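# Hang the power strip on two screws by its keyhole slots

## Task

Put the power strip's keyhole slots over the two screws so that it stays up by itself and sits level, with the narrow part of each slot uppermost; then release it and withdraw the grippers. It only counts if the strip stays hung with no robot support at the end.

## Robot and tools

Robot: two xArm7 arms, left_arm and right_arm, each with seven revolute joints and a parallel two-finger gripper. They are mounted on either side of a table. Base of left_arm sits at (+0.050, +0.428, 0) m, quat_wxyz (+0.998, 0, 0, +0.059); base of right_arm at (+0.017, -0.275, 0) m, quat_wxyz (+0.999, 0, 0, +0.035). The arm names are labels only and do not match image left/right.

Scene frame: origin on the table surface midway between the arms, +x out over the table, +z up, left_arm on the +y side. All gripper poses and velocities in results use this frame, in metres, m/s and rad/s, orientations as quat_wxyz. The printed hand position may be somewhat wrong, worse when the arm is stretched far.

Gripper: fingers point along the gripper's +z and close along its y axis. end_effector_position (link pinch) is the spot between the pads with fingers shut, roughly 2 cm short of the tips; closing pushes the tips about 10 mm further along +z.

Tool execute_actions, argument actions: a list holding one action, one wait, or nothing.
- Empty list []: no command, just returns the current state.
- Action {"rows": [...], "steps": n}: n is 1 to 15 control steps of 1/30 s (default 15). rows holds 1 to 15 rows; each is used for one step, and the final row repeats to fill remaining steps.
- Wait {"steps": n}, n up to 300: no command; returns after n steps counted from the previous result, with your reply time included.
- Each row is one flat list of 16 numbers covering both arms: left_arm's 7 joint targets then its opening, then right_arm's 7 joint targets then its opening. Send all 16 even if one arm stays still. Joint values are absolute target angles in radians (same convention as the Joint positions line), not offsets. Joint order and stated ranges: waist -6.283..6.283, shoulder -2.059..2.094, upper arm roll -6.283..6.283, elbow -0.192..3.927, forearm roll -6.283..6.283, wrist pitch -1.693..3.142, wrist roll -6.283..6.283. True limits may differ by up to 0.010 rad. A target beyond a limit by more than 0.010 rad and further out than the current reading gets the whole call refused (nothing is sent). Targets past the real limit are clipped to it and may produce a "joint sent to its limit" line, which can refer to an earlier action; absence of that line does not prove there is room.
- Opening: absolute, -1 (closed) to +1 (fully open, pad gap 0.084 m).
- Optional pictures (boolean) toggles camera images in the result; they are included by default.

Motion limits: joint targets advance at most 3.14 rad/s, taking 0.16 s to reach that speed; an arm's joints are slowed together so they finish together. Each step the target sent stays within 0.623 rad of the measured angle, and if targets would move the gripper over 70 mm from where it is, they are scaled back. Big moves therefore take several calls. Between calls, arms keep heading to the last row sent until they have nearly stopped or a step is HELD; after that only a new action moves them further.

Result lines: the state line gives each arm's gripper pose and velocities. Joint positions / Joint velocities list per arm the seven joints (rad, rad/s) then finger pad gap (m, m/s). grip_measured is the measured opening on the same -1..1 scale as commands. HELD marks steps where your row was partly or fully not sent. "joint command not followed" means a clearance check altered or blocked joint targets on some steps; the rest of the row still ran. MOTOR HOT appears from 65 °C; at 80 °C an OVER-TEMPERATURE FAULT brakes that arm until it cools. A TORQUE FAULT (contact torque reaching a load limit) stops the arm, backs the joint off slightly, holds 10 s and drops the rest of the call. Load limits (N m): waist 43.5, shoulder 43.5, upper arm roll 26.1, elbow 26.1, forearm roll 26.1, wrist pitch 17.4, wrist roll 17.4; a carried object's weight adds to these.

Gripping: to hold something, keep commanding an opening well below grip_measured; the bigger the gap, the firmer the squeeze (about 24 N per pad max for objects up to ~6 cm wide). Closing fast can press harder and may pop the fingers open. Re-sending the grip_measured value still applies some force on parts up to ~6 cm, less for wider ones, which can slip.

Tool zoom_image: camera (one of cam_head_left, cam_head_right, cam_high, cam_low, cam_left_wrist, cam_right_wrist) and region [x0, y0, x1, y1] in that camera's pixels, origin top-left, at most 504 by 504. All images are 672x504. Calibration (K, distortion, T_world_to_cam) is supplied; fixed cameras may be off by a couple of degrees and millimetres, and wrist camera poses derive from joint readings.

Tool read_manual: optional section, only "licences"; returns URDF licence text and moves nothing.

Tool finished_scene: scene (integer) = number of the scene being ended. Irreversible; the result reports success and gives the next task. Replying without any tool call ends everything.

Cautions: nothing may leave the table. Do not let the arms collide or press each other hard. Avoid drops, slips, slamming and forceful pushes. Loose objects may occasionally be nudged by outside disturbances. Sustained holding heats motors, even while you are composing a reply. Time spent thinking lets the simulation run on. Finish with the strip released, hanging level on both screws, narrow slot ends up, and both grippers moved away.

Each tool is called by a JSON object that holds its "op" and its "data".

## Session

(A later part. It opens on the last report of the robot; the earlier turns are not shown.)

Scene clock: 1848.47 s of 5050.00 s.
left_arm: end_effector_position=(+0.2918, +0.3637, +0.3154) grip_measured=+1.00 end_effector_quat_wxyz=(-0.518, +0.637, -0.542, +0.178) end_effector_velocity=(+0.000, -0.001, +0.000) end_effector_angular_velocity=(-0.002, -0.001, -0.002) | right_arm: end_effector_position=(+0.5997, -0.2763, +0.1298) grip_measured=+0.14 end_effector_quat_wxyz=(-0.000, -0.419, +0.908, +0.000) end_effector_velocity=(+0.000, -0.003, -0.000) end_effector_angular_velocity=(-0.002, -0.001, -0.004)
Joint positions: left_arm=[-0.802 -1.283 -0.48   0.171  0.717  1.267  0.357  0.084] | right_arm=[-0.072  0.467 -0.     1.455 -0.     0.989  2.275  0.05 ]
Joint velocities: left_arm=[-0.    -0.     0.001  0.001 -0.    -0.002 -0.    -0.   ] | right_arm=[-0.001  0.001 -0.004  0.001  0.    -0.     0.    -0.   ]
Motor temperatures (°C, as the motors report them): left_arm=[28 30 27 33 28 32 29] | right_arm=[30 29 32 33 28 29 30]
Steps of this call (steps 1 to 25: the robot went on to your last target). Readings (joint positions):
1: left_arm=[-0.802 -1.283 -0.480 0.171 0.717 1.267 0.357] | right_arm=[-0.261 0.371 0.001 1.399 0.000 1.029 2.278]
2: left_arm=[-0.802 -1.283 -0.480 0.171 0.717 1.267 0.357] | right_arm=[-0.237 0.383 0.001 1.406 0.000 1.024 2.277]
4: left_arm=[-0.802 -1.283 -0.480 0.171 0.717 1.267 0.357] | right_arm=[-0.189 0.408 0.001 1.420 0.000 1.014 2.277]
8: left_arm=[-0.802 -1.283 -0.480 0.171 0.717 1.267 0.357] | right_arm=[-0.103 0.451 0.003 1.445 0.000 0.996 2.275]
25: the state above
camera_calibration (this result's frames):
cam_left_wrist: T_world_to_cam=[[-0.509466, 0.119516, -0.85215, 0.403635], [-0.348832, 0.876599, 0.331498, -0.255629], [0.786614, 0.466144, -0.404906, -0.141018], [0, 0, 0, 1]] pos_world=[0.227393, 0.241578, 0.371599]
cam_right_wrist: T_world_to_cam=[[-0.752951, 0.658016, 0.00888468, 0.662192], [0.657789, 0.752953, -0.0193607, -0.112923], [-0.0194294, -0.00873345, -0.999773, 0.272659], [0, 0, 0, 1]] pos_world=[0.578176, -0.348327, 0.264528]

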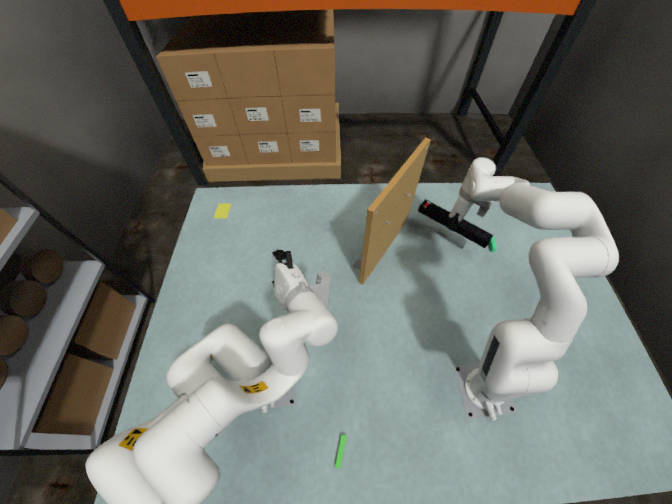

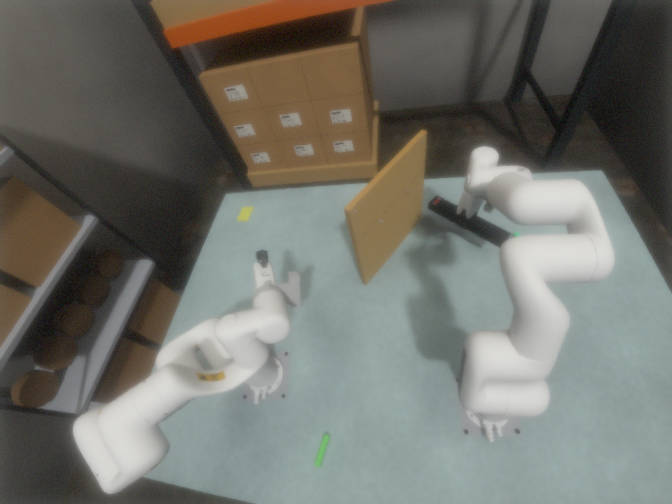

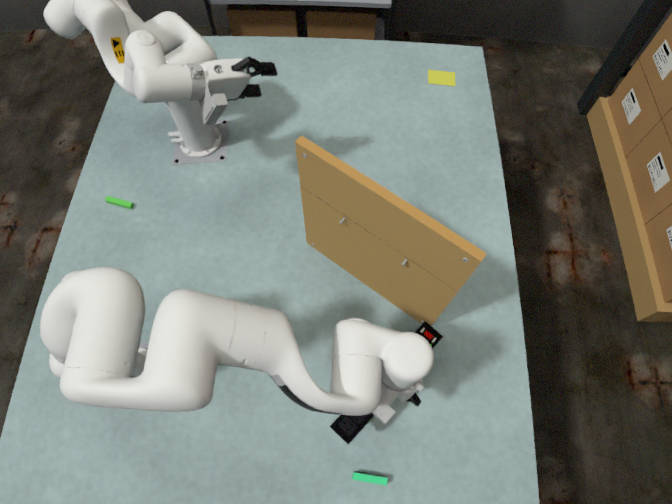

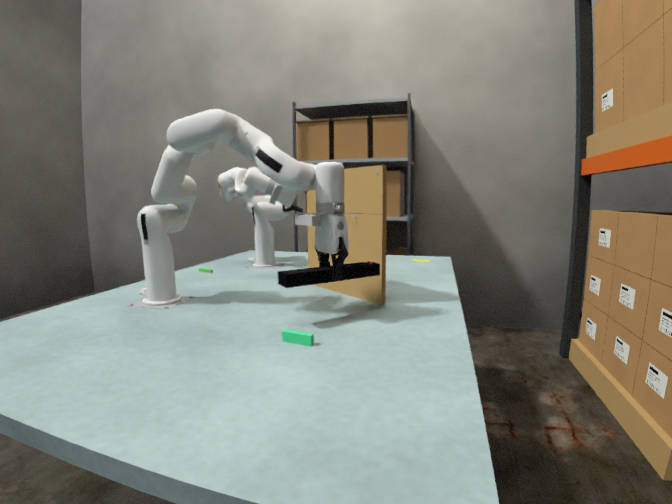

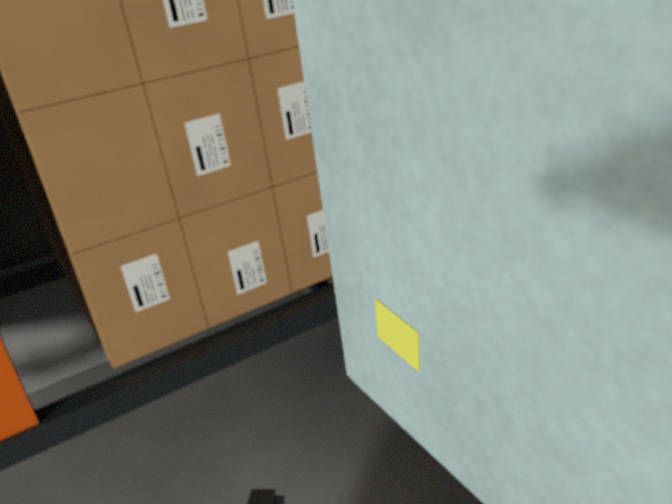

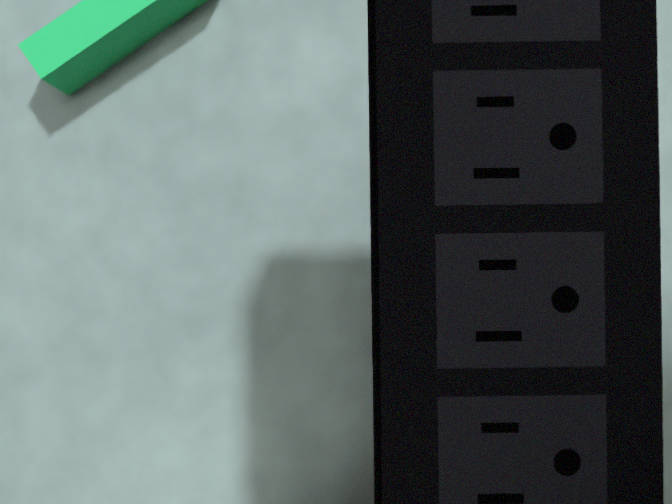

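{"op": "execute_actions", "data": {"actions": [{"rows":[[-0.802,-1.283,-0.48,0.171,0.717,1.267,0.357,1,-0.0715,0.53,0,1.433,0,0.904,2.2745,-1],[-0.802,-1.283,-0.48,0.171,0.717,1.267,0.357,1,-0.0715,0.53,0,1.433,0,0.904,2.2745,-1],[-0.802,-1.283,-0.48,0.171,0.717,1.267,0.357,1,-0.0715,0.53,0,1.433,0,0.904,2.2745,-1],[-0.802,-1.283,-0.48,0.171,0.717,1.267,0.357,1,-0.0715,0.53,0,1.433,0,0.904,2.2745,-1],[-0.802,-1.283,-0.48,0.171,0.717,1.267,0.357,1,-0.0715,0.56,0,1.422,0,0.863,2.2745,-1],[-0.802,-1.283,-0.48,0.171,0.717,1.267,0.357,1,-0.0715,0.56,0,1.422,0,0.863,2.2745,-1],[-0.802,-1.283,-0.48,0.171,0.717,1.267,0.357,1,-0.0715,0.56,0,1.422,0,0.863,2.2745,-1],[-0.802,-1.283,-0.48,0.171,0.717,1.267,0.357,1,-0.0715,0.59,0,1.412,0,0.822,2.2745,-1]],"steps":15}], "pictures": false}}

{"op": "execute_actions", "data": {"actions": [{"rows":[[-0.802,-1.283,-0.48,0.171,0.717,1.267,0.357,1,-0.0715,0.59,0,1.412,0,0.822,2.2745,0.1],[-0.802,-1.283,-0.48,0.171,0.717,1.267,0.357,1,-0.0715,0.59,0,1.412,0,0.822,2.2745,0.15],[-0.802,-1.283,-0.48,0.171,0.717,1.267,0.357,1,-0.0715,0.59,0,1.412,0,0.822,2.2745,0.25],[-0.802,-1.283,-0.48,0.171,0.717,1.267,0.357,1,-0.0715,0.59,0,1.412,0,0.822,2.2745,0.4],[-0.802,-1.283,-0.48,0.171,0.717,1.267,0.357,1,-0.0715,0.59,0,1.412,0,0.822,2.2745,0.55],[-0.802,-1.283,-0.48,0.171,0.717,1.267,0.357,1,-0.0715,0.59,0,1.412,0,0.822,2.2745,0.7],[-0.802,-1.283,-0.48,0.171,0.717,1.267,0.357,1,-0.0715,0.59,0,1.412,0,0.822,2.2745,0.7],[-0.802,-1.283,-0.48,0.171,0.717,1.267,0.357,1,-0.0715,0.59,0,1.412,0,0.822,2.2745,0.7],[-0.802,-1.283,-0.48,0.171,0.717,1.267,0.357,1,-0.0715,0.617,0,1.402,0,0.785,2.2745,0.7]],"steps":15}], "pictures": false}}

{"op": "execute_actions", "data": {"actions": [{"rows":[[-0.802,-1.283,-0.48,0.171,0.717,1.267,0.357,1,-0.0715,0.617,0,1.402,0,0.785,2.2745,0.7],[-0.802,-1.283,-0.48,0.171,0.717,1.267,0.357,1,-0.0715,0.617,0,1.402,0,0.785,2.2745,0.7],[-0.802,-1.283,-0.48,0.171,0.717,1.267,0.357,1,-0.0715,0.617,0,1.402,0,0.785,2.2745,0.7],[-0.802,-1.283,-0.48,0.171,0.717,1.267,0.357,1,-0.0715,0.617,0,1.402,0,0.785,2.2745,0.5],[-0.802,-1.283,-0.48,0.171,0.717,1.267,0.357,1,-0.0715,0.617,0,1.402,0,0.785,2.2745,0.35],[-0.802,-1.283,-0.48,0.171,0.717,1.267,0.357,1,-0.0715,0.617,0,1.402,0,0.785,2.2745,0.2],[-0.802,-1.283,-0.48,0.171,0.717,1.267,0.357,1,-0.0715,0.617,0,1.402,0,0.785,2.2745,0.1],[-0.802,-1.283,-0.48,0.171,0.717,1.267,0.357,1,-0.0715,0.617,0,1.402,0,0.785,2.2745,0],[-0.802,-1.283,-0.48,0.171,0.717,1.267,0.357,1,-0.0715,0.617,0,1.402,0,0.785,2.2745,-0.2],[-0.802,-1.283,-0.48,0.171,0.717,1.267,0.357,1,-0.0715,0.617,0,1.402,0,0.785,2.2745,-0.5],[-0.802,-1.283,-0.48,0.171,0.717,1.267,0.357,1,-0.0715,0.617,0,1.402,0,0.785,2.2745,-1]],"steps":15}]}}

Scene clock: 1874.40 s of 5050.00 s.
left_arm: end_effector_position=(+0.2918, +0.3637, +0.3154) grip_measured=+1.00 end_effector_quat_wxyz=(-0.518, +0.637, -0.542, +0.178) end_effector_velocity=(+0.000, -0.000, +0.000) end_effector_angular_velocity=(-0.000, -0.001, -0.000) | right_arm: end_effector_position=(+0.6019, -0.2759, +0.0547) grip_measured=+0.14 end_effector_quat_wxyz=(-0.002, -0.419, +0.908, +0.001) end_effector_velocity=(+0.019, -0.001, -0.002) end_effector_angular_velocity=(-0.001, -0.064, -0.001)
Joint positions: left_arm=[-0.802 -1.283 -0.48   0.171  0.717  1.267  0.357  0.084] | right_arm=[-0.071  0.587  0.     1.412 -0.     0.829  2.275  0.05 ]
Joint velocities: left_arm=[ 0.     0.    -0.     0.001  0.    -0.    -0.     0.   ] | right_arm=[-0.001  0.02  -0.001  0.011 -0.001 -0.073  0.    -0.   ]
Motor temperatures (°C, as the motors report them): left_arm=[28 30 27 34 28 32 29] | right_arm=[30 30 32 34 28 29 30]
Steps of this call (steps 1 to 15: the robot went on to your last target; steps 16 to 90: nothing new was sent; then 22.43 s passed at rest; steps 91 to 105: all 15 steps of this action). Readings (joint positions):
91: left_arm=[-0.802 -1.283 -0.480 0.171 0.717 1.267 0.357] | right_arm=[-0.071 0.467 -0.000 1.455 -0.000 0.989 2.274]
92: left_arm=[-0.802 -1.283 -0.480 0.171 0.717 1.267 0.357] | right_arm=[-0.071 0.469 -0.000 1.454 -0.000 0.985 2.275]
94: left_arm=[-0.802 -1.283 -0.480 0.171 0.717 1.267 0.357] | right_arm=[-0.072 0.488 -0.000 1.451 0.000 0.951 2.274]
98: left_arm=[-0.802 -1.283 -0.480 0.171 0.717 1.267 0.357] | right_arm=[-0.071 0.543 0.000 1.426 -0.000 0.892 2.274]
105: the state above

Scene clock: 1874.90 s of 5050.00 s.
left_arm: end_effector_position=(+0.2918, +0.3637, +0.3154) grip_measured=+1.00 end_effector_quat_wxyz=(-0.518, +0.637, -0.542, +0.178) end_effector_velocity=(+0.000, -0.000, +0.000) end_effector_angular_velocity=(-0.000, -0.001, -0.001) | right_arm: end_effector_position=(+0.6005, -0.2759, +0.0370) grip_measured=+0.70 end_effector_quat_wxyz=(-0.002, -0.419, +0.908, +0.001) end_effector_velocity=(-0.008, +0.002, -0.034) end_effector_angular_velocity=(+0.001, +0.017, +0.002)
Joint positions: left_arm=[-0.802 -1.283 -0.48   0.171  0.717  1.267  0.357  0.084] | right_arm=[-0.071  0.615  0.     1.401 -0.     0.791  2.275  0.073]
Joint velocities: left_arm=[ 0.     0.    -0.     0.001  0.    -0.001 -0.    -0.   ] | right_arm=[ 0.002  0.05   0.001 -0.023  0.001 -0.056  0.001  0.   ]
Motor temperatures (°C, as the motors report them): left_arm=[28 30 27 34 28 32 29] | right_arm=[30 30 32 34 28 29 30]
Steps of this call (steps 1 to 15: all 15 steps of this action). Readings (joint positions):
1: left_arm=[-0.802 -1.283 -0.480 0.171 0.717 1.267 0.357] | right_arm=[-0.071 0.588 -0.000 1.413 -0.000 0.826 2.275]
2: left_arm=[-0.802 -1.283 -0.480 0.171 0.717 1.267 0.357] | right_arm=[-0.072 0.588 -0.000 1.413 0.000 0.825 2.275]
4: left_arm=[-0.802 -1.283 -0.480 0.171 0.717 1.267 0.357] | right_arm=[-0.072 0.587 -0.000 1.415 0.000 0.823 2.274]
8: left_arm=[-0.802 -1.283 -0.480 0.171 0.717 1.267 0.357] | right_arm=[-0.072 0.587 -0.000 1.415 0.000 0.822 2.274]
15: the state above

Scene clock: 1875.40 s of 5050.00 s.
left_arm: end_effector_position=(+0.2918, +0.3637, +0.3154) grip_measured=+1.00 end_effector_quat_wxyz=(-0.518, +0.637, -0.542, +0.178) end_effector_velocity=(-0.000, +0.000, +0.000) end_effector_angular_velocity=(+0.000, -0.000, +0.000) | right_arm: end_effector_position=(+0.6023, -0.2758, +0.0374) grip_measured=+0.15 end_effector_quat_wxyz=(+0.001, -0.419, +0.908, -0.000) end_effector_velocity=(-0.001, -0.000, -0.001) end_effector_angular_velocity=(+0.000, +0.002, -0.002)
Joint positions: left_arm=[-0.802 -1.283 -0.48   0.171  0.717  1.267  0.357  0.084] | right_arm=[-0.071  0.616  0.     1.403  0.     0.785  2.274  0.05 ]
Joint velocities: left_arm=[-0.001 -0.     0.     0.     0.001  0.001 -0.    -0.   ] | right_arm=[-0.     0.001 -0.001 -0.002  0.001 -0.001  0.     0.   ]
Motor temperatures (°C, as the motors report them): left_arm=[28 30 27 34 28 32 29] | right_arm=[30 30 32 34 28 29 30]
Steps of this call (steps 1 to 15: all 15 steps of this action). Readings (joint positions):
1: left_arm=[-0.802 -1.283 -0.480 0.171 0.717 1.267 0.357] | right_arm=[-0.071 0.616 0.000 1.401 -0.000 0.789 2.275]
2: left_arm=[-0.802 -1.283 -0.480 0.171 0.717 1.267 0.357] | right_arm=[-0.071 0.616 0.000 1.402 -0.000 0.788 2.275]
4: left_arm=[-0.802 -1.283 -0.480 0.171 0.717 1.267 0.357] | right_arm=[-0.071 0.616 0.000 1.403 0.000 0.786 2.274]
8: left_arm=[-0.802 -1.283 -0.480 0.171 0.717 1.267 0.357] | right_arm=[-0.071 0.616 0.000 1.403 0.000 0.785 2.275]
15: the state above
camera_calibration (this result's frames):
cam_left_wrist: T_world_to_cam=[[-0.509466, 0.119516, -0.85215, 0.403635], [-0.348832, 0.876599, 0.331497, -0.255629], [0.786614, 0.466144, -0.404906, -0.141018], [0, 0, 0, 1]] pos_world=[0.227393, 0.241578, 0.371599]
cam_right_wrist: T_world_to_cam=[[-0.753535, 0.657369, 0.00718054, 0.664867], [0.657189, 0.753521, -0.0175912, -0.116375], [-0.0169746, -0.00853659, -0.999819, 0.178924], [0, 0, 0, 1]] pos_world=[0.580518, -0.347844, 0.17207]

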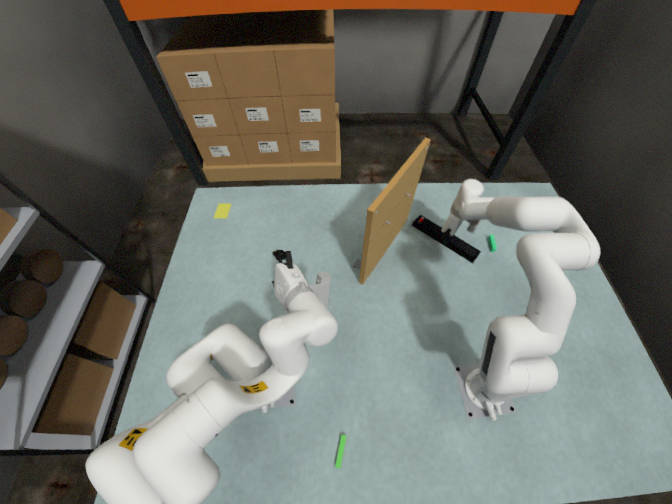

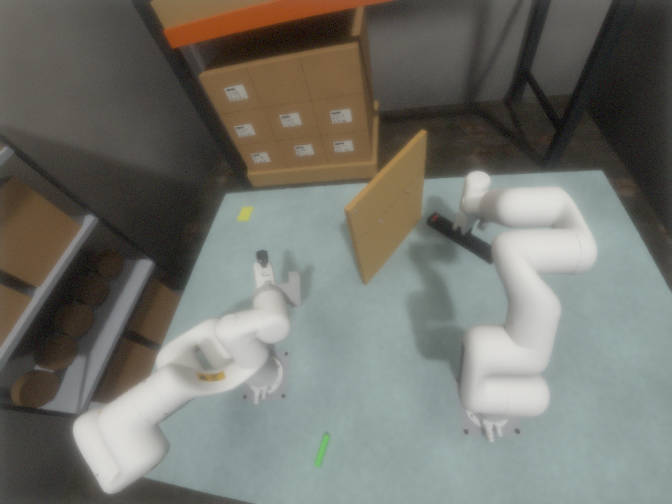

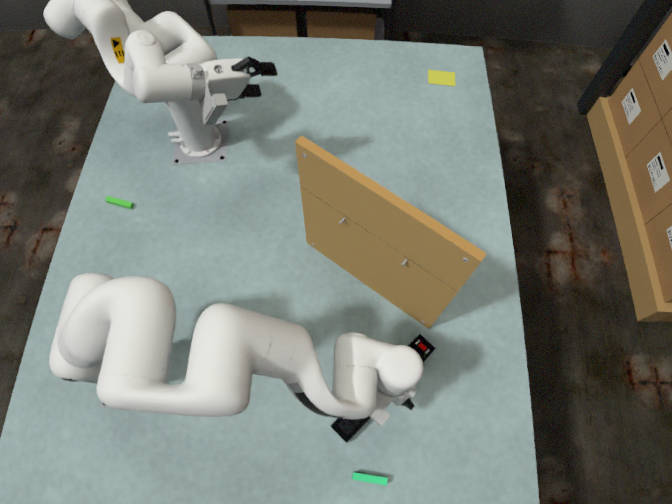

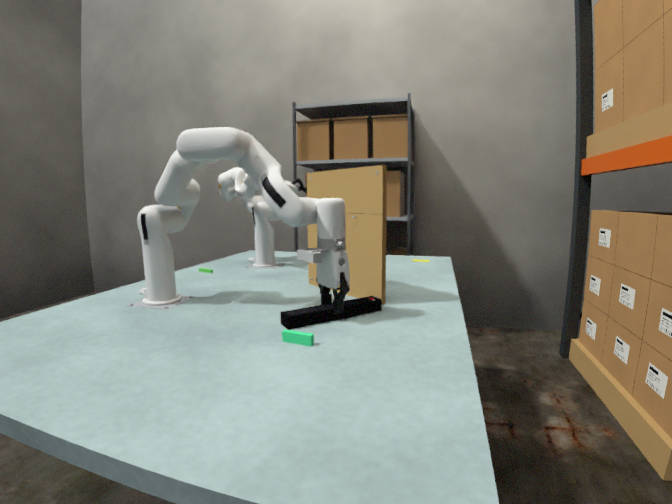

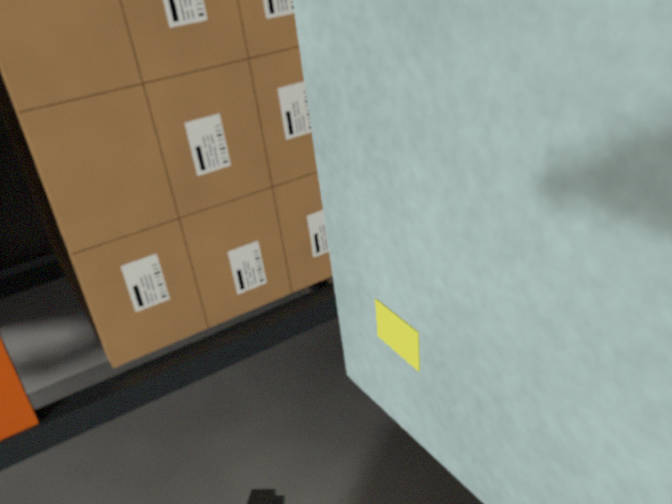

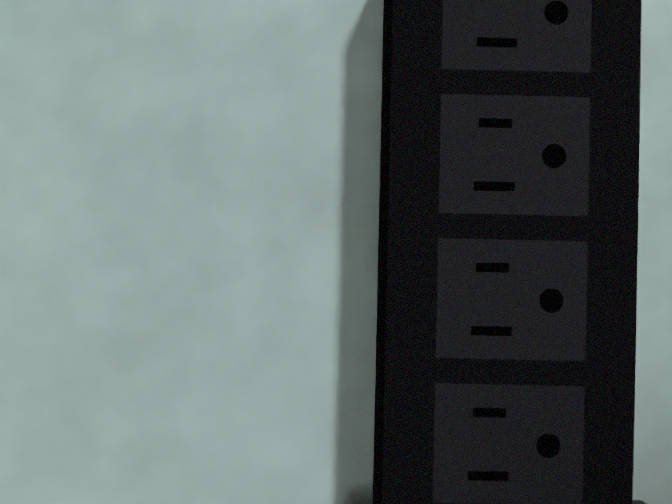

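{"op": "execute_actions", "data": {"actions": [{"rows":[[-0.802,-1.283,-0.48,0.171,0.717,1.267,0.357,1,-0.0715,0.467,0,1.455,0,0.989,2.2745,-1],[-0.802,-1.283,-0.48,0.171,0.717,1.267,0.357,1,-0.0715,0.467,0,1.455,0,0.989,2.2745,-1],[-0.802,-1.283,-0.48,0.171,0.717,1.267,0.357,1,-0.0715,0.467,0,1.455,0,0.989,2.2745,-1],[-0.802,-1.283,-0.48,0.171,0.717,1.267,0.357,1,-0.0715,0.467,0,1.455,0,0.989,2.2745,-1],[-0.802,-1.283,-0.48,0.171,0.717,1.267,0.357,1,-0.0715,0.467,0,1.455,0,0.989,2.2745,-1],[-0.802,-1.283,-0.48,0.171,0.717,1.267,0.357,1,-0.0715,0.467,0,1.455,0,0.989,2.2745,-1],[-0.802,-1.283,-0.48,0.171,0.717,1.267,0.357,1,-0.0715,0.467,0,1.455,0,0.989,2.2745,-1],[-0.802,-1.283,-0.48,0.171,0.717,1.267,0.357,1,-0.0715,0.467,0,1.455,0,0.989,2.2745,-1],[-0.802,-1.283,-0.48,0.171,0.717,1.267,0.357,1,-0.6,0.2,0,1.3,0,1.1,2.284,-1]],"steps":15}], "pictures": false}}

{"op": "execute_actions", "data": {"actions": [{"steps":30}], "pictures": false}}

{"op": "execute_actions", "data": {"actions": [{"rows":[[-0.802,-1.283,-0.48,0.171,0.717,1.267,0.357,1,-0.92,0.1,0,1.0,0,-0.5,1.57,-1]],"steps":15}], "pictures": false}}

{"op": "execute_actions", "data": {"actions": [{"steps":30}], "pictures": false}}

{"op": "execute_actions", "data": {"actions": [{"rows":[[-0.802,-1.283,-0.48,0.171,0.717,1.267,0.357,1,-0.8,0.4,0,0.6,-0.6,-1.595,1.503,-1]],"steps":15}], "pictures": false}}

{"op": "execute_actions", "data": {"actions": [{"steps":25}], "pictures": false}}

{"op": "execute_actions", "data": {"actions": [{"rows":[[-0.802,-1.283,-0.48,0.171,0.717,1.267,0.357,1,-0.25,0.5,0,0.62,-1.17,-1.53,1.62,-1]],"steps":15}], "pictures": false}}

{"op": "execute_actions", "data": {"actions": [{"steps":25}], "pictures": false}}

{"op": "execute_actions", "data": {"actions": [{"rows":[[-0.802,-1.283,-0.48,0.171,0.717,1.267,0.357,1,-0.106,0.638,0,0.90,-1.04,-1.43,1.795,-1]],"steps":15}], "pictures": false}}

{"op": "execute_actions", "data": {"actions": [{"steps":25}]}}

Scene clock: 1893.73 s of 5050.00 s.
left_arm: end_effector_position=(+0.2918, +0.3637, +0.3154) grip_measured=+1.00 end_effector_quat_wxyz=(-0.518, +0.637, -0.542, +0.178) end_effector_velocity=(-0.000, -0.000, +0.001) end_effector_angular_velocity=(+0.000, -0.001, -0.000) | right_arm: end_effector_position=(+0.5854, -0.3392, +0.1367) grip_measured=+0.14 end_effector_quat_wxyz=(-0.002, -0.367, +0.930, +0.001) end_effector_velocity=(-0.121, -0.498, +0.123) end_effector_angular_velocity=(-0.063, -0.005, -0.880)
Joint positions: left_arm=[-0.802 -1.283 -0.48   0.171  0.717  1.267  0.357  0.084] | right_arm=[-0.183  0.426  0.001  1.414 -0.     0.992  2.276  0.05 ]
Joint velocities: left_arm=[-0.    -0.    -0.     0.001  0.001  0.001  0.    -0.   ] | right_arm=[-0.76  -0.366 -0.125 -0.182 -0.012  0.172  0.013 -0.   ]
Motor temperatures (°C, as the motors report them): left_arm=[28 30 27 34 28 32 29] | right_arm=[30 30 32 33 28 29 30]
Steps of this call (steps 1 to 15: the robot went on to your last target; steps 16 to 90: nothing new was sent; then 14.83 s passed at rest; steps 91 to 105: all 15 steps of this action). Readings (joint positions):
91: left_arm=[-0.802 -1.283 -0.480 0.171 0.717 1.267 0.357] | right_arm=[-0.071 0.617 0.000 1.402 0.000 0.785 2.275]
92: left_arm=[-0.802 -1.283 -0.480 0.171 0.717 1.267 0.357] | right_arm=[-0.071 0.615 -0.000 1.403 -0.000 0.789 2.274]
94: left_arm=[-0.802 -1.283 -0.480 0.171 0.717 1.267 0.357] | right_arm=[-0.072 0.596 -0.001 1.403 -0.000 0.833 2.274]
98: left_arm=[-0.802 -1.283 -0.480 0.171 0.717 1.267 0.357] | right_arm=[-0.072 0.507 -0.001 1.440 -0.000 0.938 2.274]
105: the state above

Scene clock: 1894.73 s of 5050.00 s.
left_arm: end_effector_position=(+0.2918, +0.3637, +0.3154) grip_measured=+1.00 end_effector_quat_wxyz=(-0.518, +0.637, -0.542, +0.178) end_effector_velocity=(-0.000, +0.001, -0.000) end_effector_angular_velocity=(+0.001, +0.000, +0.001) | right_arm: end_effector_position=(+0.4705, -0.5404, +0.2057) grip_measured=+0.14 end_effector_quat_wxyz=(-0.000, -0.163, +0.987, +0.000) end_effector_velocity=(-0.003, -0.004, +0.001) end_effector_angular_velocity=(-0.002, +0.001, -0.007)
Joint positions: left_arm=[-0.802 -1.283 -0.48   0.171  0.717  1.267  0.357  0.084] | right_arm=[-0.599  0.2    0.     1.3    0.     1.1    2.284  0.05 ]
Joint velocities: left_arm=[-0.    -0.    -0.001 -0.001 -0.     0.001 -0.     0.   ] | right_arm=[-0.005 -0.003 -0.003 -0.001 -0.002  0.002 -0.     0.   ]
Motor temperatures (°C, as the motors report them): left_arm=[28 30 27 34 28 32 29] | right_arm=[30 30 32 33 28 29 30]
Steps of this call (steps 1 to 30: the robot went on to your last target). Readings (joint positions):
1: left_arm=[-0.802 -1.283 -0.480 0.171 0.717 1.267 0.357] | right_arm=[-0.208 0.413 -0.002 1.408 -0.000 0.998 2.277]
2: left_arm=[-0.802 -1.283 -0.480 0.171 0.717 1.267 0.357] | right_arm=[-0.232 0.401 -0.003 1.402 -0.000 1.004 2.277]
4: left_arm=[-0.802 -1.283 -0.480 0.171 0.717 1.267 0.357] | right_arm=[-0.279 0.375 -0.002 1.389 -0.000 1.016 2.278]
8: left_arm=[-0.802 -1.283 -0.480 0.171 0.717 1.267 0.357] | right_arm=[-0.376 0.323 -0.001 1.362 -0.000 1.041 2.280]
30: the state above

Scene clock: 1895.23 s of 5050.00 s.
left_arm: end_effector_position=(+0.2918, +0.3637, +0.3154) grip_measured=+1.00 end_effector_quat_wxyz=(-0.518, +0.637, -0.542, +0.178) end_effector_velocity=(+0.000, -0.000, -0.000) end_effector_angular_velocity=(+0.000, +0.001, -0.001) | right_arm: end_effector_position=(+0.4503, -0.6911, +0.2319) grip_measured=+0.14 end_effector_quat_wxyz=(+0.120, -0.287, +0.925, -0.218) end_effector_velocity=(+0.023, -0.336, +0.257) end_effector_angular_velocity=(-1.470, -0.945, +0.362)
Joint positions: left_arm=[-0.802 -1.283 -0.48   0.171  0.717  1.267  0.357  0.084] | right_arm=[-0.833  0.128 -0.002  1.082 -0.     0.451  1.775  0.05 ]
Joint velocities: left_arm=[ 0.     0.001  0.    -0.    -0.    -0.001  0.    -0.   ] | right_arm=[-0.37  -0.116 -0.008 -0.339  0.001 -1.922 -0.844  0.   ]
Motor temperatures (°C, as the motors report them): left_arm=[28 30 27 34 28 32 29] | right_arm=[30 30 32 33 28 29 30]
Steps of this call (steps 1 to 15: all 15 steps of this action). Readings (joint positions):
1: left_arm=[-0.802 -1.283 -0.480 0.171 0.717 1.267 0.357] | right_arm=[-0.599 0.200 0.000 1.300 0.000 1.100 2.284]
2: left_arm=[-0.802 -1.283 -0.480 0.171 0.717 1.267 0.357] | right_arm=[-0.601 0.200 0.001 1.298 0.000 1.095 2.279]
4: left_arm=[-0.802 -1.283 -0.480 0.171 0.717 1.267 0.357] | right_arm=[-0.620 0.193 0.006 1.279 0.001 1.053 2.237]
8: left_arm=[-0.802 -1.283 -0.480 0.171 0.717 1.267 0.357] | right_arm=[-0.711 0.166 -0.001 1.195 -0.000 0.868 2.053]
15: the state above

Scene clock: 1896.23 s of 5050.00 s.
left_arm: end_effector_position=(+0.2918, +0.3637, +0.3154) grip_measured=+1.00 end_effector_quat_wxyz=(-0.518, +0.637, -0.542, +0.178) end_effector_velocity=(+0.000, +0.000, -0.000) end_effector_angular_velocity=(+0.000, +0.000, +0.001) | right_arm: end_effector_position=(+0.4510, -0.7698, +0.4329) grip_measured=+0.14 end_effector_quat_wxyz=(+0.227, -0.270, +0.716, -0.603) end_effector_velocity=(-0.001, -0.000, +0.001) end_effector_angular_velocity=(-0.003, -0.002, -0.001)
Joint positions: left_arm=[-0.802 -1.283 -0.48   0.171  0.717  1.267  0.357  0.084] | right_arm=[-0.92   0.1    0.     1.    -0.    -0.499  1.57   0.05 ]
Joint velocities: left_arm=[ 0.001  0.    -0.001 -0.    -0.     0.     0.     0.   ] | right_arm=[-0.001 -0.001  0.     0.    -0.    -0.003 -0.    -0.   ]
Motor temperatures (°C, as the motors report them): left_arm=[28 30 27 34 28 32 29] | right_arm=[30 30 32 33 28 29 30]
Steps of this call (steps 1 to 30: the robot went on to your last target). Readings (joint positions):
1: left_arm=[-0.802 -1.283 -0.480 0.171 0.717 1.267 0.357] | right_arm=[-0.844 0.125 -0.002 1.071 -0.000 0.386 1.748]
2: left_arm=[-0.802 -1.283 -0.480 0.171 0.717 1.267 0.357] | right_arm=[-0.854 0.121 -0.002 1.062 -0.000 0.322 1.725]
4: left_arm=[-0.802 -1.283 -0.480 0.171 0.717 1.267 0.357] | right_arm=[-0.870 0.116 -0.001 1.047 0.000 0.195 1.688]
8: left_arm=[-0.802 -1.283 -0.480 0.171 0.717 1.267 0.357] | right_arm=[-0.890 0.110 0.000 1.028 -0.000 -0.052 1.640]
30: the state above

Scene clock: 1896.73 s of 5050.00 s.
left_arm: end_effector_position=(+0.2918, +0.3637, +0.3154) grip_measured=+1.00 end_effector_quat_wxyz=(-0.518, +0.637, -0.542, +0.178) end_effector_velocity=(+0.000, -0.000, +0.000) end_effector_angular_velocity=(+0.000, -0.000, -0.000) | right_arm: end_effector_position=(+0.5050, -0.6513, +0.3169) grip_measured=+0.14 end_effector_quat_wxyz=(+0.271, -0.440, +0.613, -0.598) end_effector_velocity=(+0.060, +0.376, -0.135) end_effector_angular_velocity=(-0.389, -0.311, +1.035)
Joint positions: left_arm=[-0.802 -1.283 -0.48   0.171  0.717  1.267  0.357  0.084] | right_arm=[-0.855  0.263  0.     0.783 -0.325 -0.933  1.534  0.05 ]
Joint velocities: left_arm=[ 0.  0. -0.  0.  0. -0.  0. -0.] | right_arm=[ 0.152  0.374  0.002 -0.496 -0.744 -1.417 -0.083  0.   ]
Motor temperatures (°C, as the motors report them): left_arm=[28 30 27 34 28 32 29] | right_arm=[30 30 32 33 28 29 30]
Steps of this call (steps 1 to 15: all 15 steps of this action). Readings (joint positions):
1: left_arm=[-0.802 -1.283 -0.480 0.171 0.717 1.267 0.357] | right_arm=[-0.920 0.100 0.000 1.000 -0.000 -0.500 1.570]
2: left_arm=[-0.802 -1.283 -0.480 0.171 0.717 1.267 0.357] | right_arm=[-0.919 0.101 -0.000 0.998 -0.004 -0.504 1.570]
4: left_arm=[-0.802 -1.283 -0.480 0.171 0.717 1.267 0.357] | right_arm=[-0.914 0.116 -0.004 0.979 -0.041 -0.546 1.565]
8: left_arm=[-0.802 -1.283 -0.480 0.171 0.717 1.267 0.357] | right_arm=[-0.891 0.174 0.001 0.901 -0.146 -0.660 1.554]
15: the state above

Scene clock: 1897.57 s of 5050.00 s.
left_arm: end_effector_position=(+0.2918, +0.3637, +0.3154) grip_measured=+1.00 end_effector_quat_wxyz=(-0.518, +0.637, -0.542, +0.178) end_effector_velocity=(+0.000, -0.000, -0.000) end_effector_angular_velocity=(-0.000, -0.000, +0.000) | right_arm: end_effector_position=(+0.4770, -0.4984, +0.3177) grip_measured=+0.14 end_effector_quat_wxyz=(-0.457, +0.465, -0.436, +0.621) end_effector_velocity=(-0.001, +0.002, -0.000) end_effector_angular_velocity=(+0.002, -0.004, +0.007)
Joint positions: left_arm=[-0.802 -1.283 -0.48   0.171  0.717  1.267  0.357  0.084] | right_arm=[-0.8    0.4   -0.     0.601 -0.6   -1.594  1.503  0.05 ]
Joint velocities: left_arm=[ 0.001  0.    -0.001 -0.    -0.    -0.001 -0.001 -0.   ] | right_arm=[ 0.001  0.003  0.001 -0.002 -0.004 -0.008  0.    -0.   ]
Motor temperatures (°C, as the motors report them): left_arm=[28 30 27 34 28 32 29] | right_arm=[30 30 32 33 28 29 30]
Steps of this call (steps 1 to 25: the robot went on to your last target). Readings (joint positions):
1: left_arm=[-0.802 -1.283 -0.480 0.171 0.717 1.267 0.357] | right_arm=[-0.850 0.276 0.001 0.767 -0.349 -0.982 1.531]
2: left_arm=[-0.802 -1.283 -0.480 0.171 0.717 1.267 0.357] | right_arm=[-0.845 0.288 0.001 0.751 -0.374 -1.034 1.528]
4: left_arm=[-0.802 -1.283 -0.480 0.171 0.717 1.267 0.357] | right_arm=[-0.835 0.311 0.001 0.720 -0.421 -1.147 1.523]
8: left_arm=[-0.802 -1.283 -0.480 0.171 0.717 1.267 0.357] | right_arm=[-0.817 0.356 0.000 0.659 -0.513 -1.379 1.513]
25: the state above

Scene clock: 1898.07 s of 5050.00 s.
left_arm: end_effector_position=(+0.2918, +0.3637, +0.3154) grip_measured=+1.00 end_effector_quat_wxyz=(-0.518, +0.637, -0.542, +0.178) end_effector_velocity=(+0.000, +0.000, -0.001) end_effector_angular_velocity=(+0.003, +0.001, +0.001) | right_arm: end_effector_position=(+0.5081, -0.2970, +0.2806) grip_measured=+0.14 end_effector_quat_wxyz=(+0.596, -0.591, +0.323, -0.437) end_effector_velocity=(-0.041, +0.474, -0.087) end_effector_angular_velocity=(+0.038, +0.260, +1.327)
Joint positions: left_arm=[-0.802 -1.283 -0.48   0.171  0.717  1.267  0.357  0.084] | right_arm=[-0.523  0.45   0.     0.611 -0.886 -1.562  1.562  0.05 ]
Joint velocities: left_arm=[-0.001  0.    -0.001 -0.002  0.     0.001  0.    -0.   ] | right_arm=[ 0.654  0.119 -0.001  0.024 -0.679  0.075  0.139  0.   ]
Motor temperatures (°C, as the motors report them): left_arm=[28 30 27 34 28 32 29] | right_arm=[30 30 32 33 28 29 30]
Steps of this call (steps 1 to 15: all 15 steps of this action). Readings (joint positions):
1: left_arm=[-0.802 -1.283 -0.480 0.171 0.717 1.267 0.357] | right_arm=[-0.800 0.400 -0.000 0.600 -0.600 -1.594 1.503]
2: left_arm=[-0.802 -1.283 -0.480 0.171 0.717 1.267 0.357] | right_arm=[-0.797 0.400 -0.001 0.601 -0.604 -1.594 1.504]
4: left_arm=[-0.802 -1.283 -0.480 0.171 0.717 1.267 0.357] | right_arm=[-0.766 0.406 -0.007 0.603 -0.638 -1.591 1.511]
8: left_arm=[-0.802 -1.283 -0.480 0.171 0.717 1.267 0.357] | right_arm=[-0.675 0.422 0.000 0.605 -0.730 -1.580 1.530]
15: the state above

Scene clock: 1898.90 s of 5050.00 s.
left_arm: end_effector_position=(+0.2918, +0.3637, +0.3154) grip_measured=+1.00 end_effector_quat_wxyz=(-0.518, +0.637, -0.542, +0.178) end_effector_velocity=(-0.000, -0.000, +0.000) end_effector_angular_velocity=(-0.001, -0.001, -0.000) | right_arm: end_effector_position=(+0.4477, -0.1158, +0.2454) grip_measured=+0.14 end_effector_quat_wxyz=(+0.673, -0.681, +0.182, -0.225) end_effector_velocity=(-0.002, +0.004, -0.001) end_effector_angular_velocity=(+0.000, +0.002, +0.011)
Joint positions: left_arm=[-0.802 -1.283 -0.48   0.171  0.717  1.267  0.357  0.084] | right_arm=[-0.251  0.5   -0.     0.62  -1.17  -1.53   1.62   0.05 ]
Joint velocities: left_arm=[ 0.001 -0.    -0.001  0.001 -0.001 -0.001 -0.     0.   ] | right_arm=[ 0.005  0.001  0.003  0.    -0.004  0.001  0.    -0.   ]
Motor temperatures (°C, as the motors report them): left_arm=[28 30 27 34 28 32 29] | right_arm=[30 30 32 33 28 29 30]
Steps of this call (steps 1 to 25: the robot went on to your last target). Readings (joint positions):
1: left_arm=[-0.802 -1.283 -0.480 0.171 0.717 1.267 0.357] | right_arm=[-0.501 0.454 0.000 0.612 -0.909 -1.559 1.566]
2: left_arm=[-0.802 -1.283 -0.480 0.171 0.717 1.267 0.357] | right_arm=[-0.479 0.458 0.000 0.612 -0.932 -1.557 1.571]
4: left_arm=[-0.802 -1.283 -0.480 0.171 0.717 1.267 0.357] | right_arm=[-0.435 0.466 0.000 0.614 -0.978 -1.552 1.581]
8: left_arm=[-0.802 -1.283 -0.480 0.171 0.717 1.267 0.357] | right_arm=[-0.346 0.482 0.000 0.617 -1.071 -1.541 1.600]
25: the state above

Scene clock: 1899.40 s of 5050.00 s.
left_arm: end_effector_position=(+0.2918, +0.3637, +0.3154) grip_measured=+1.00 end_effector_quat_wxyz=(-0.518, +0.637, -0.542, +0.178) end_effector_velocity=(+0.000, +0.000, -0.000) end_effector_angular_velocity=(+0.001, +0.001, +0.001) | right_arm: end_effector_position=(+0.5199, -0.0706, +0.2328) grip_measured=+0.14 end_effector_quat_wxyz=(+0.675, -0.679, +0.204, -0.204) end_effector_velocity=(+0.020, -0.002, +0.000) end_effector_angular_velocity=(+0.004, +0.007, -0.027)
Joint positions: left_arm=[-0.802 -1.283 -0.48   0.171  0.717  1.267  0.357  0.084] | right_arm=[-0.109  0.635 -0.001  0.894 -1.043 -1.432  1.791  0.05 ]
Joint velocities: left_arm=[ 0.001  0.     0.    -0.     0.     0.     0.    -0.   ] | right_arm=[ 0.015  0.022 -0.014  0.057  0.029  0.018  0.039  0.   ]
Motor temperatures (°C, as the motors report them): left_arm=[28 30 27 34 28 32 29] | right_arm=[30 30 32 33 28 29 30]
Steps of this call (steps 1 to 15: all 15 steps of this action). Readings (joint positions):
1: left_arm=[-0.802 -1.283 -0.480 0.171 0.717 1.267 0.357] | right_arm=[-0.251 0.500 -0.000 0.620 -1.170 -1.530 1.620]
2: left_arm=[-0.802 -1.283 -0.480 0.171 0.717 1.267 0.357] | right_arm=[-0.249 0.502 -0.001 0.623 -1.168 -1.529 1.623]
4: left_arm=[-0.802 -1.283 -0.480 0.171 0.717 1.267 0.357] | right_arm=[-0.229 0.521 -0.003 0.663 -1.149 -1.515 1.649]
8: left_arm=[-0.802 -1.283 -0.480 0.171 0.717 1.267 0.357] | right_arm=[-0.145 0.601 0.001 0.826 -1.075 -1.456 1.747]
15: the state above

Scene clock: 1900.23 s of 5050.00 s.
left_arm: end_effector_position=(+0.2918, +0.3637, +0.3154) grip_measured=+1.00 end_effector_quat_wxyz=(-0.518, +0.637, -0.542, +0.178) end_effector_velocity=(+0.000, +0.000, -0.000) end_effector_angular_velocity=(+0.001, +0.001, +0.001) | right_arm: end_effector_position=(+0.5213, -0.0691, +0.2330) grip_measured=+0.14 end_effector_quat_wxyz=(+0.675, -0.679, +0.204, -0.203) end_effector_velocity=(+0.000, -0.000, +0.000) end_effector_angular_velocity=(-0.001, -0.001, -0.001)
Joint positions: left_arm=[-0.802 -1.283 -0.48   0.171  0.717  1.267  0.357  0.084] | right_arm=[-0.106  0.638 -0.     0.9   -1.04  -1.43   1.795  0.05 ]
Joint velocities: left_arm=[0.    0.    0.    0.    0.    0.001 0.    0.   ] | right_arm=[ 0.    -0.    -0.     0.     0.001  0.001 -0.    -0.   ]
Motor temperatures (°C, as the motors report them): left_arm=[28 30 27 34 28 32 29] | right_arm=[30 30 32 33 28 29 30]
Steps of this call (steps 1 to 15: the robot went on to your last target; steps 16 to 25: nothing new was sent). Readings (joint positions):
1: left_arm=[-0.802 -1.283 -0.480 0.171 0.717 1.267 0.357] | right_arm=[-0.109 0.636 -0.001 0.895 -1.042 -1.432 1.792]
2: left_arm=[-0.802 -1.283 -0.480 0.171 0.717 1.267 0.357] | right_arm=[-0.108 0.636 -0.001 0.896 -1.041 -1.431 1.793]
4: left_arm=[-0.802 -1.283 -0.480 0.171 0.717 1.267 0.357] | right_arm=[-0.107 0.637 -0.001 0.898 -1.041 -1.431 1.794]
8: left_arm=[-0.802 -1.283 -0.480 0.171 0.717 1.267 0.357] | right_arm=[-0.106 0.638 -0.000 0.899 -1.040 -1.430 1.795]
25: the state above
All arms were judged still, so your last target was given up. Only a new action makes them travel on or press farther. Fingers that are still opening or closing keep moving.
camera_calibration (this result's frames):
cam_left_wrist: T_world_to_cam=[[-0.509466, 0.119516, -0.852151, 0.403635], [-0.348832, 0.876599, 0.331497, -0.255629], [0.786614, 0.466144, -0.404906, -0.141018], [0, 0, 0, 1]] pos_world=[0.227393, 0.241578, 0.371599]
cam_right_wrist: T_world_to_cam=[[-0.0164738, -0.00596162, -0.999847, 0.271101], [-0.823581, 0.567107, 0.0101882, 0.537139], [0.566959, 0.823623, -0.0142523, -0.101656], [0, 0, 0, 1]] pos_world=[0.504478, -0.219273, 0.264138]

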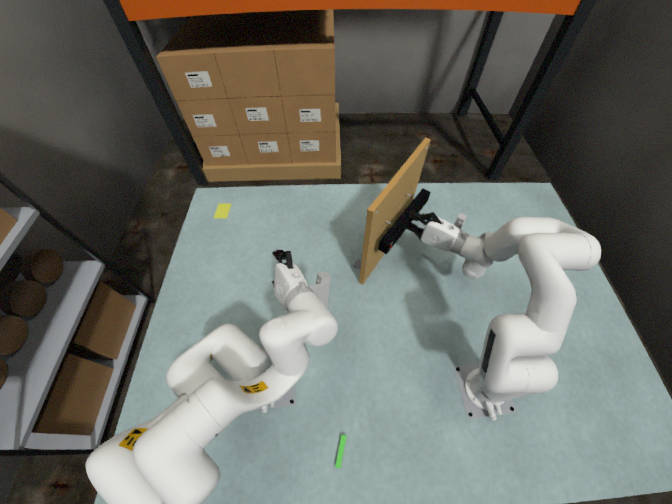

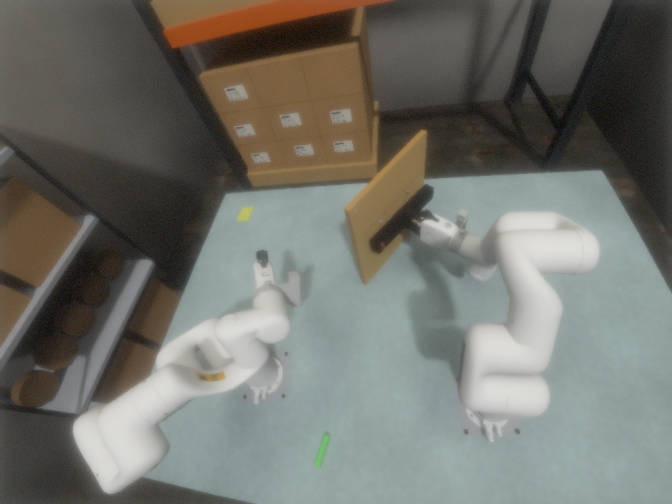

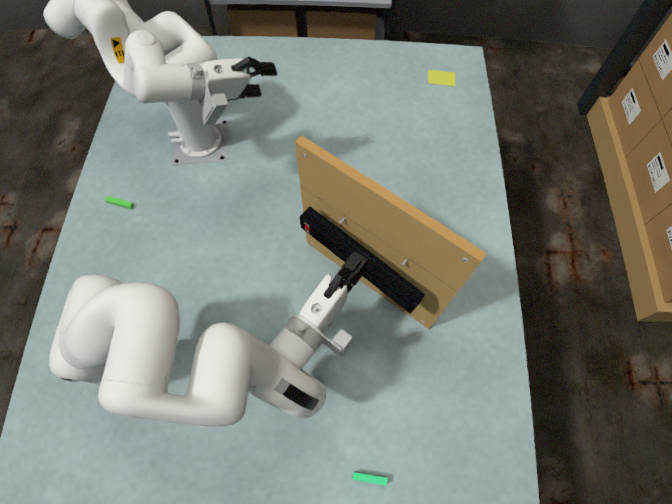

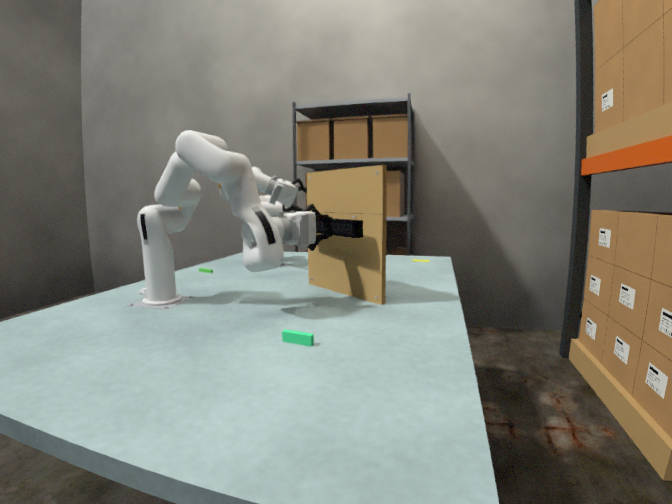

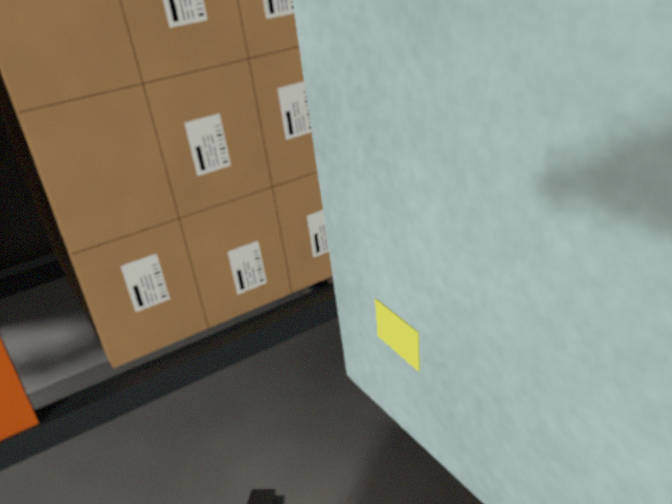

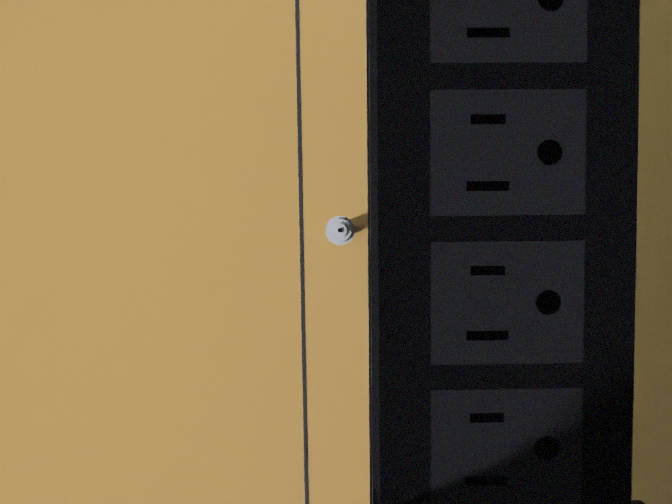

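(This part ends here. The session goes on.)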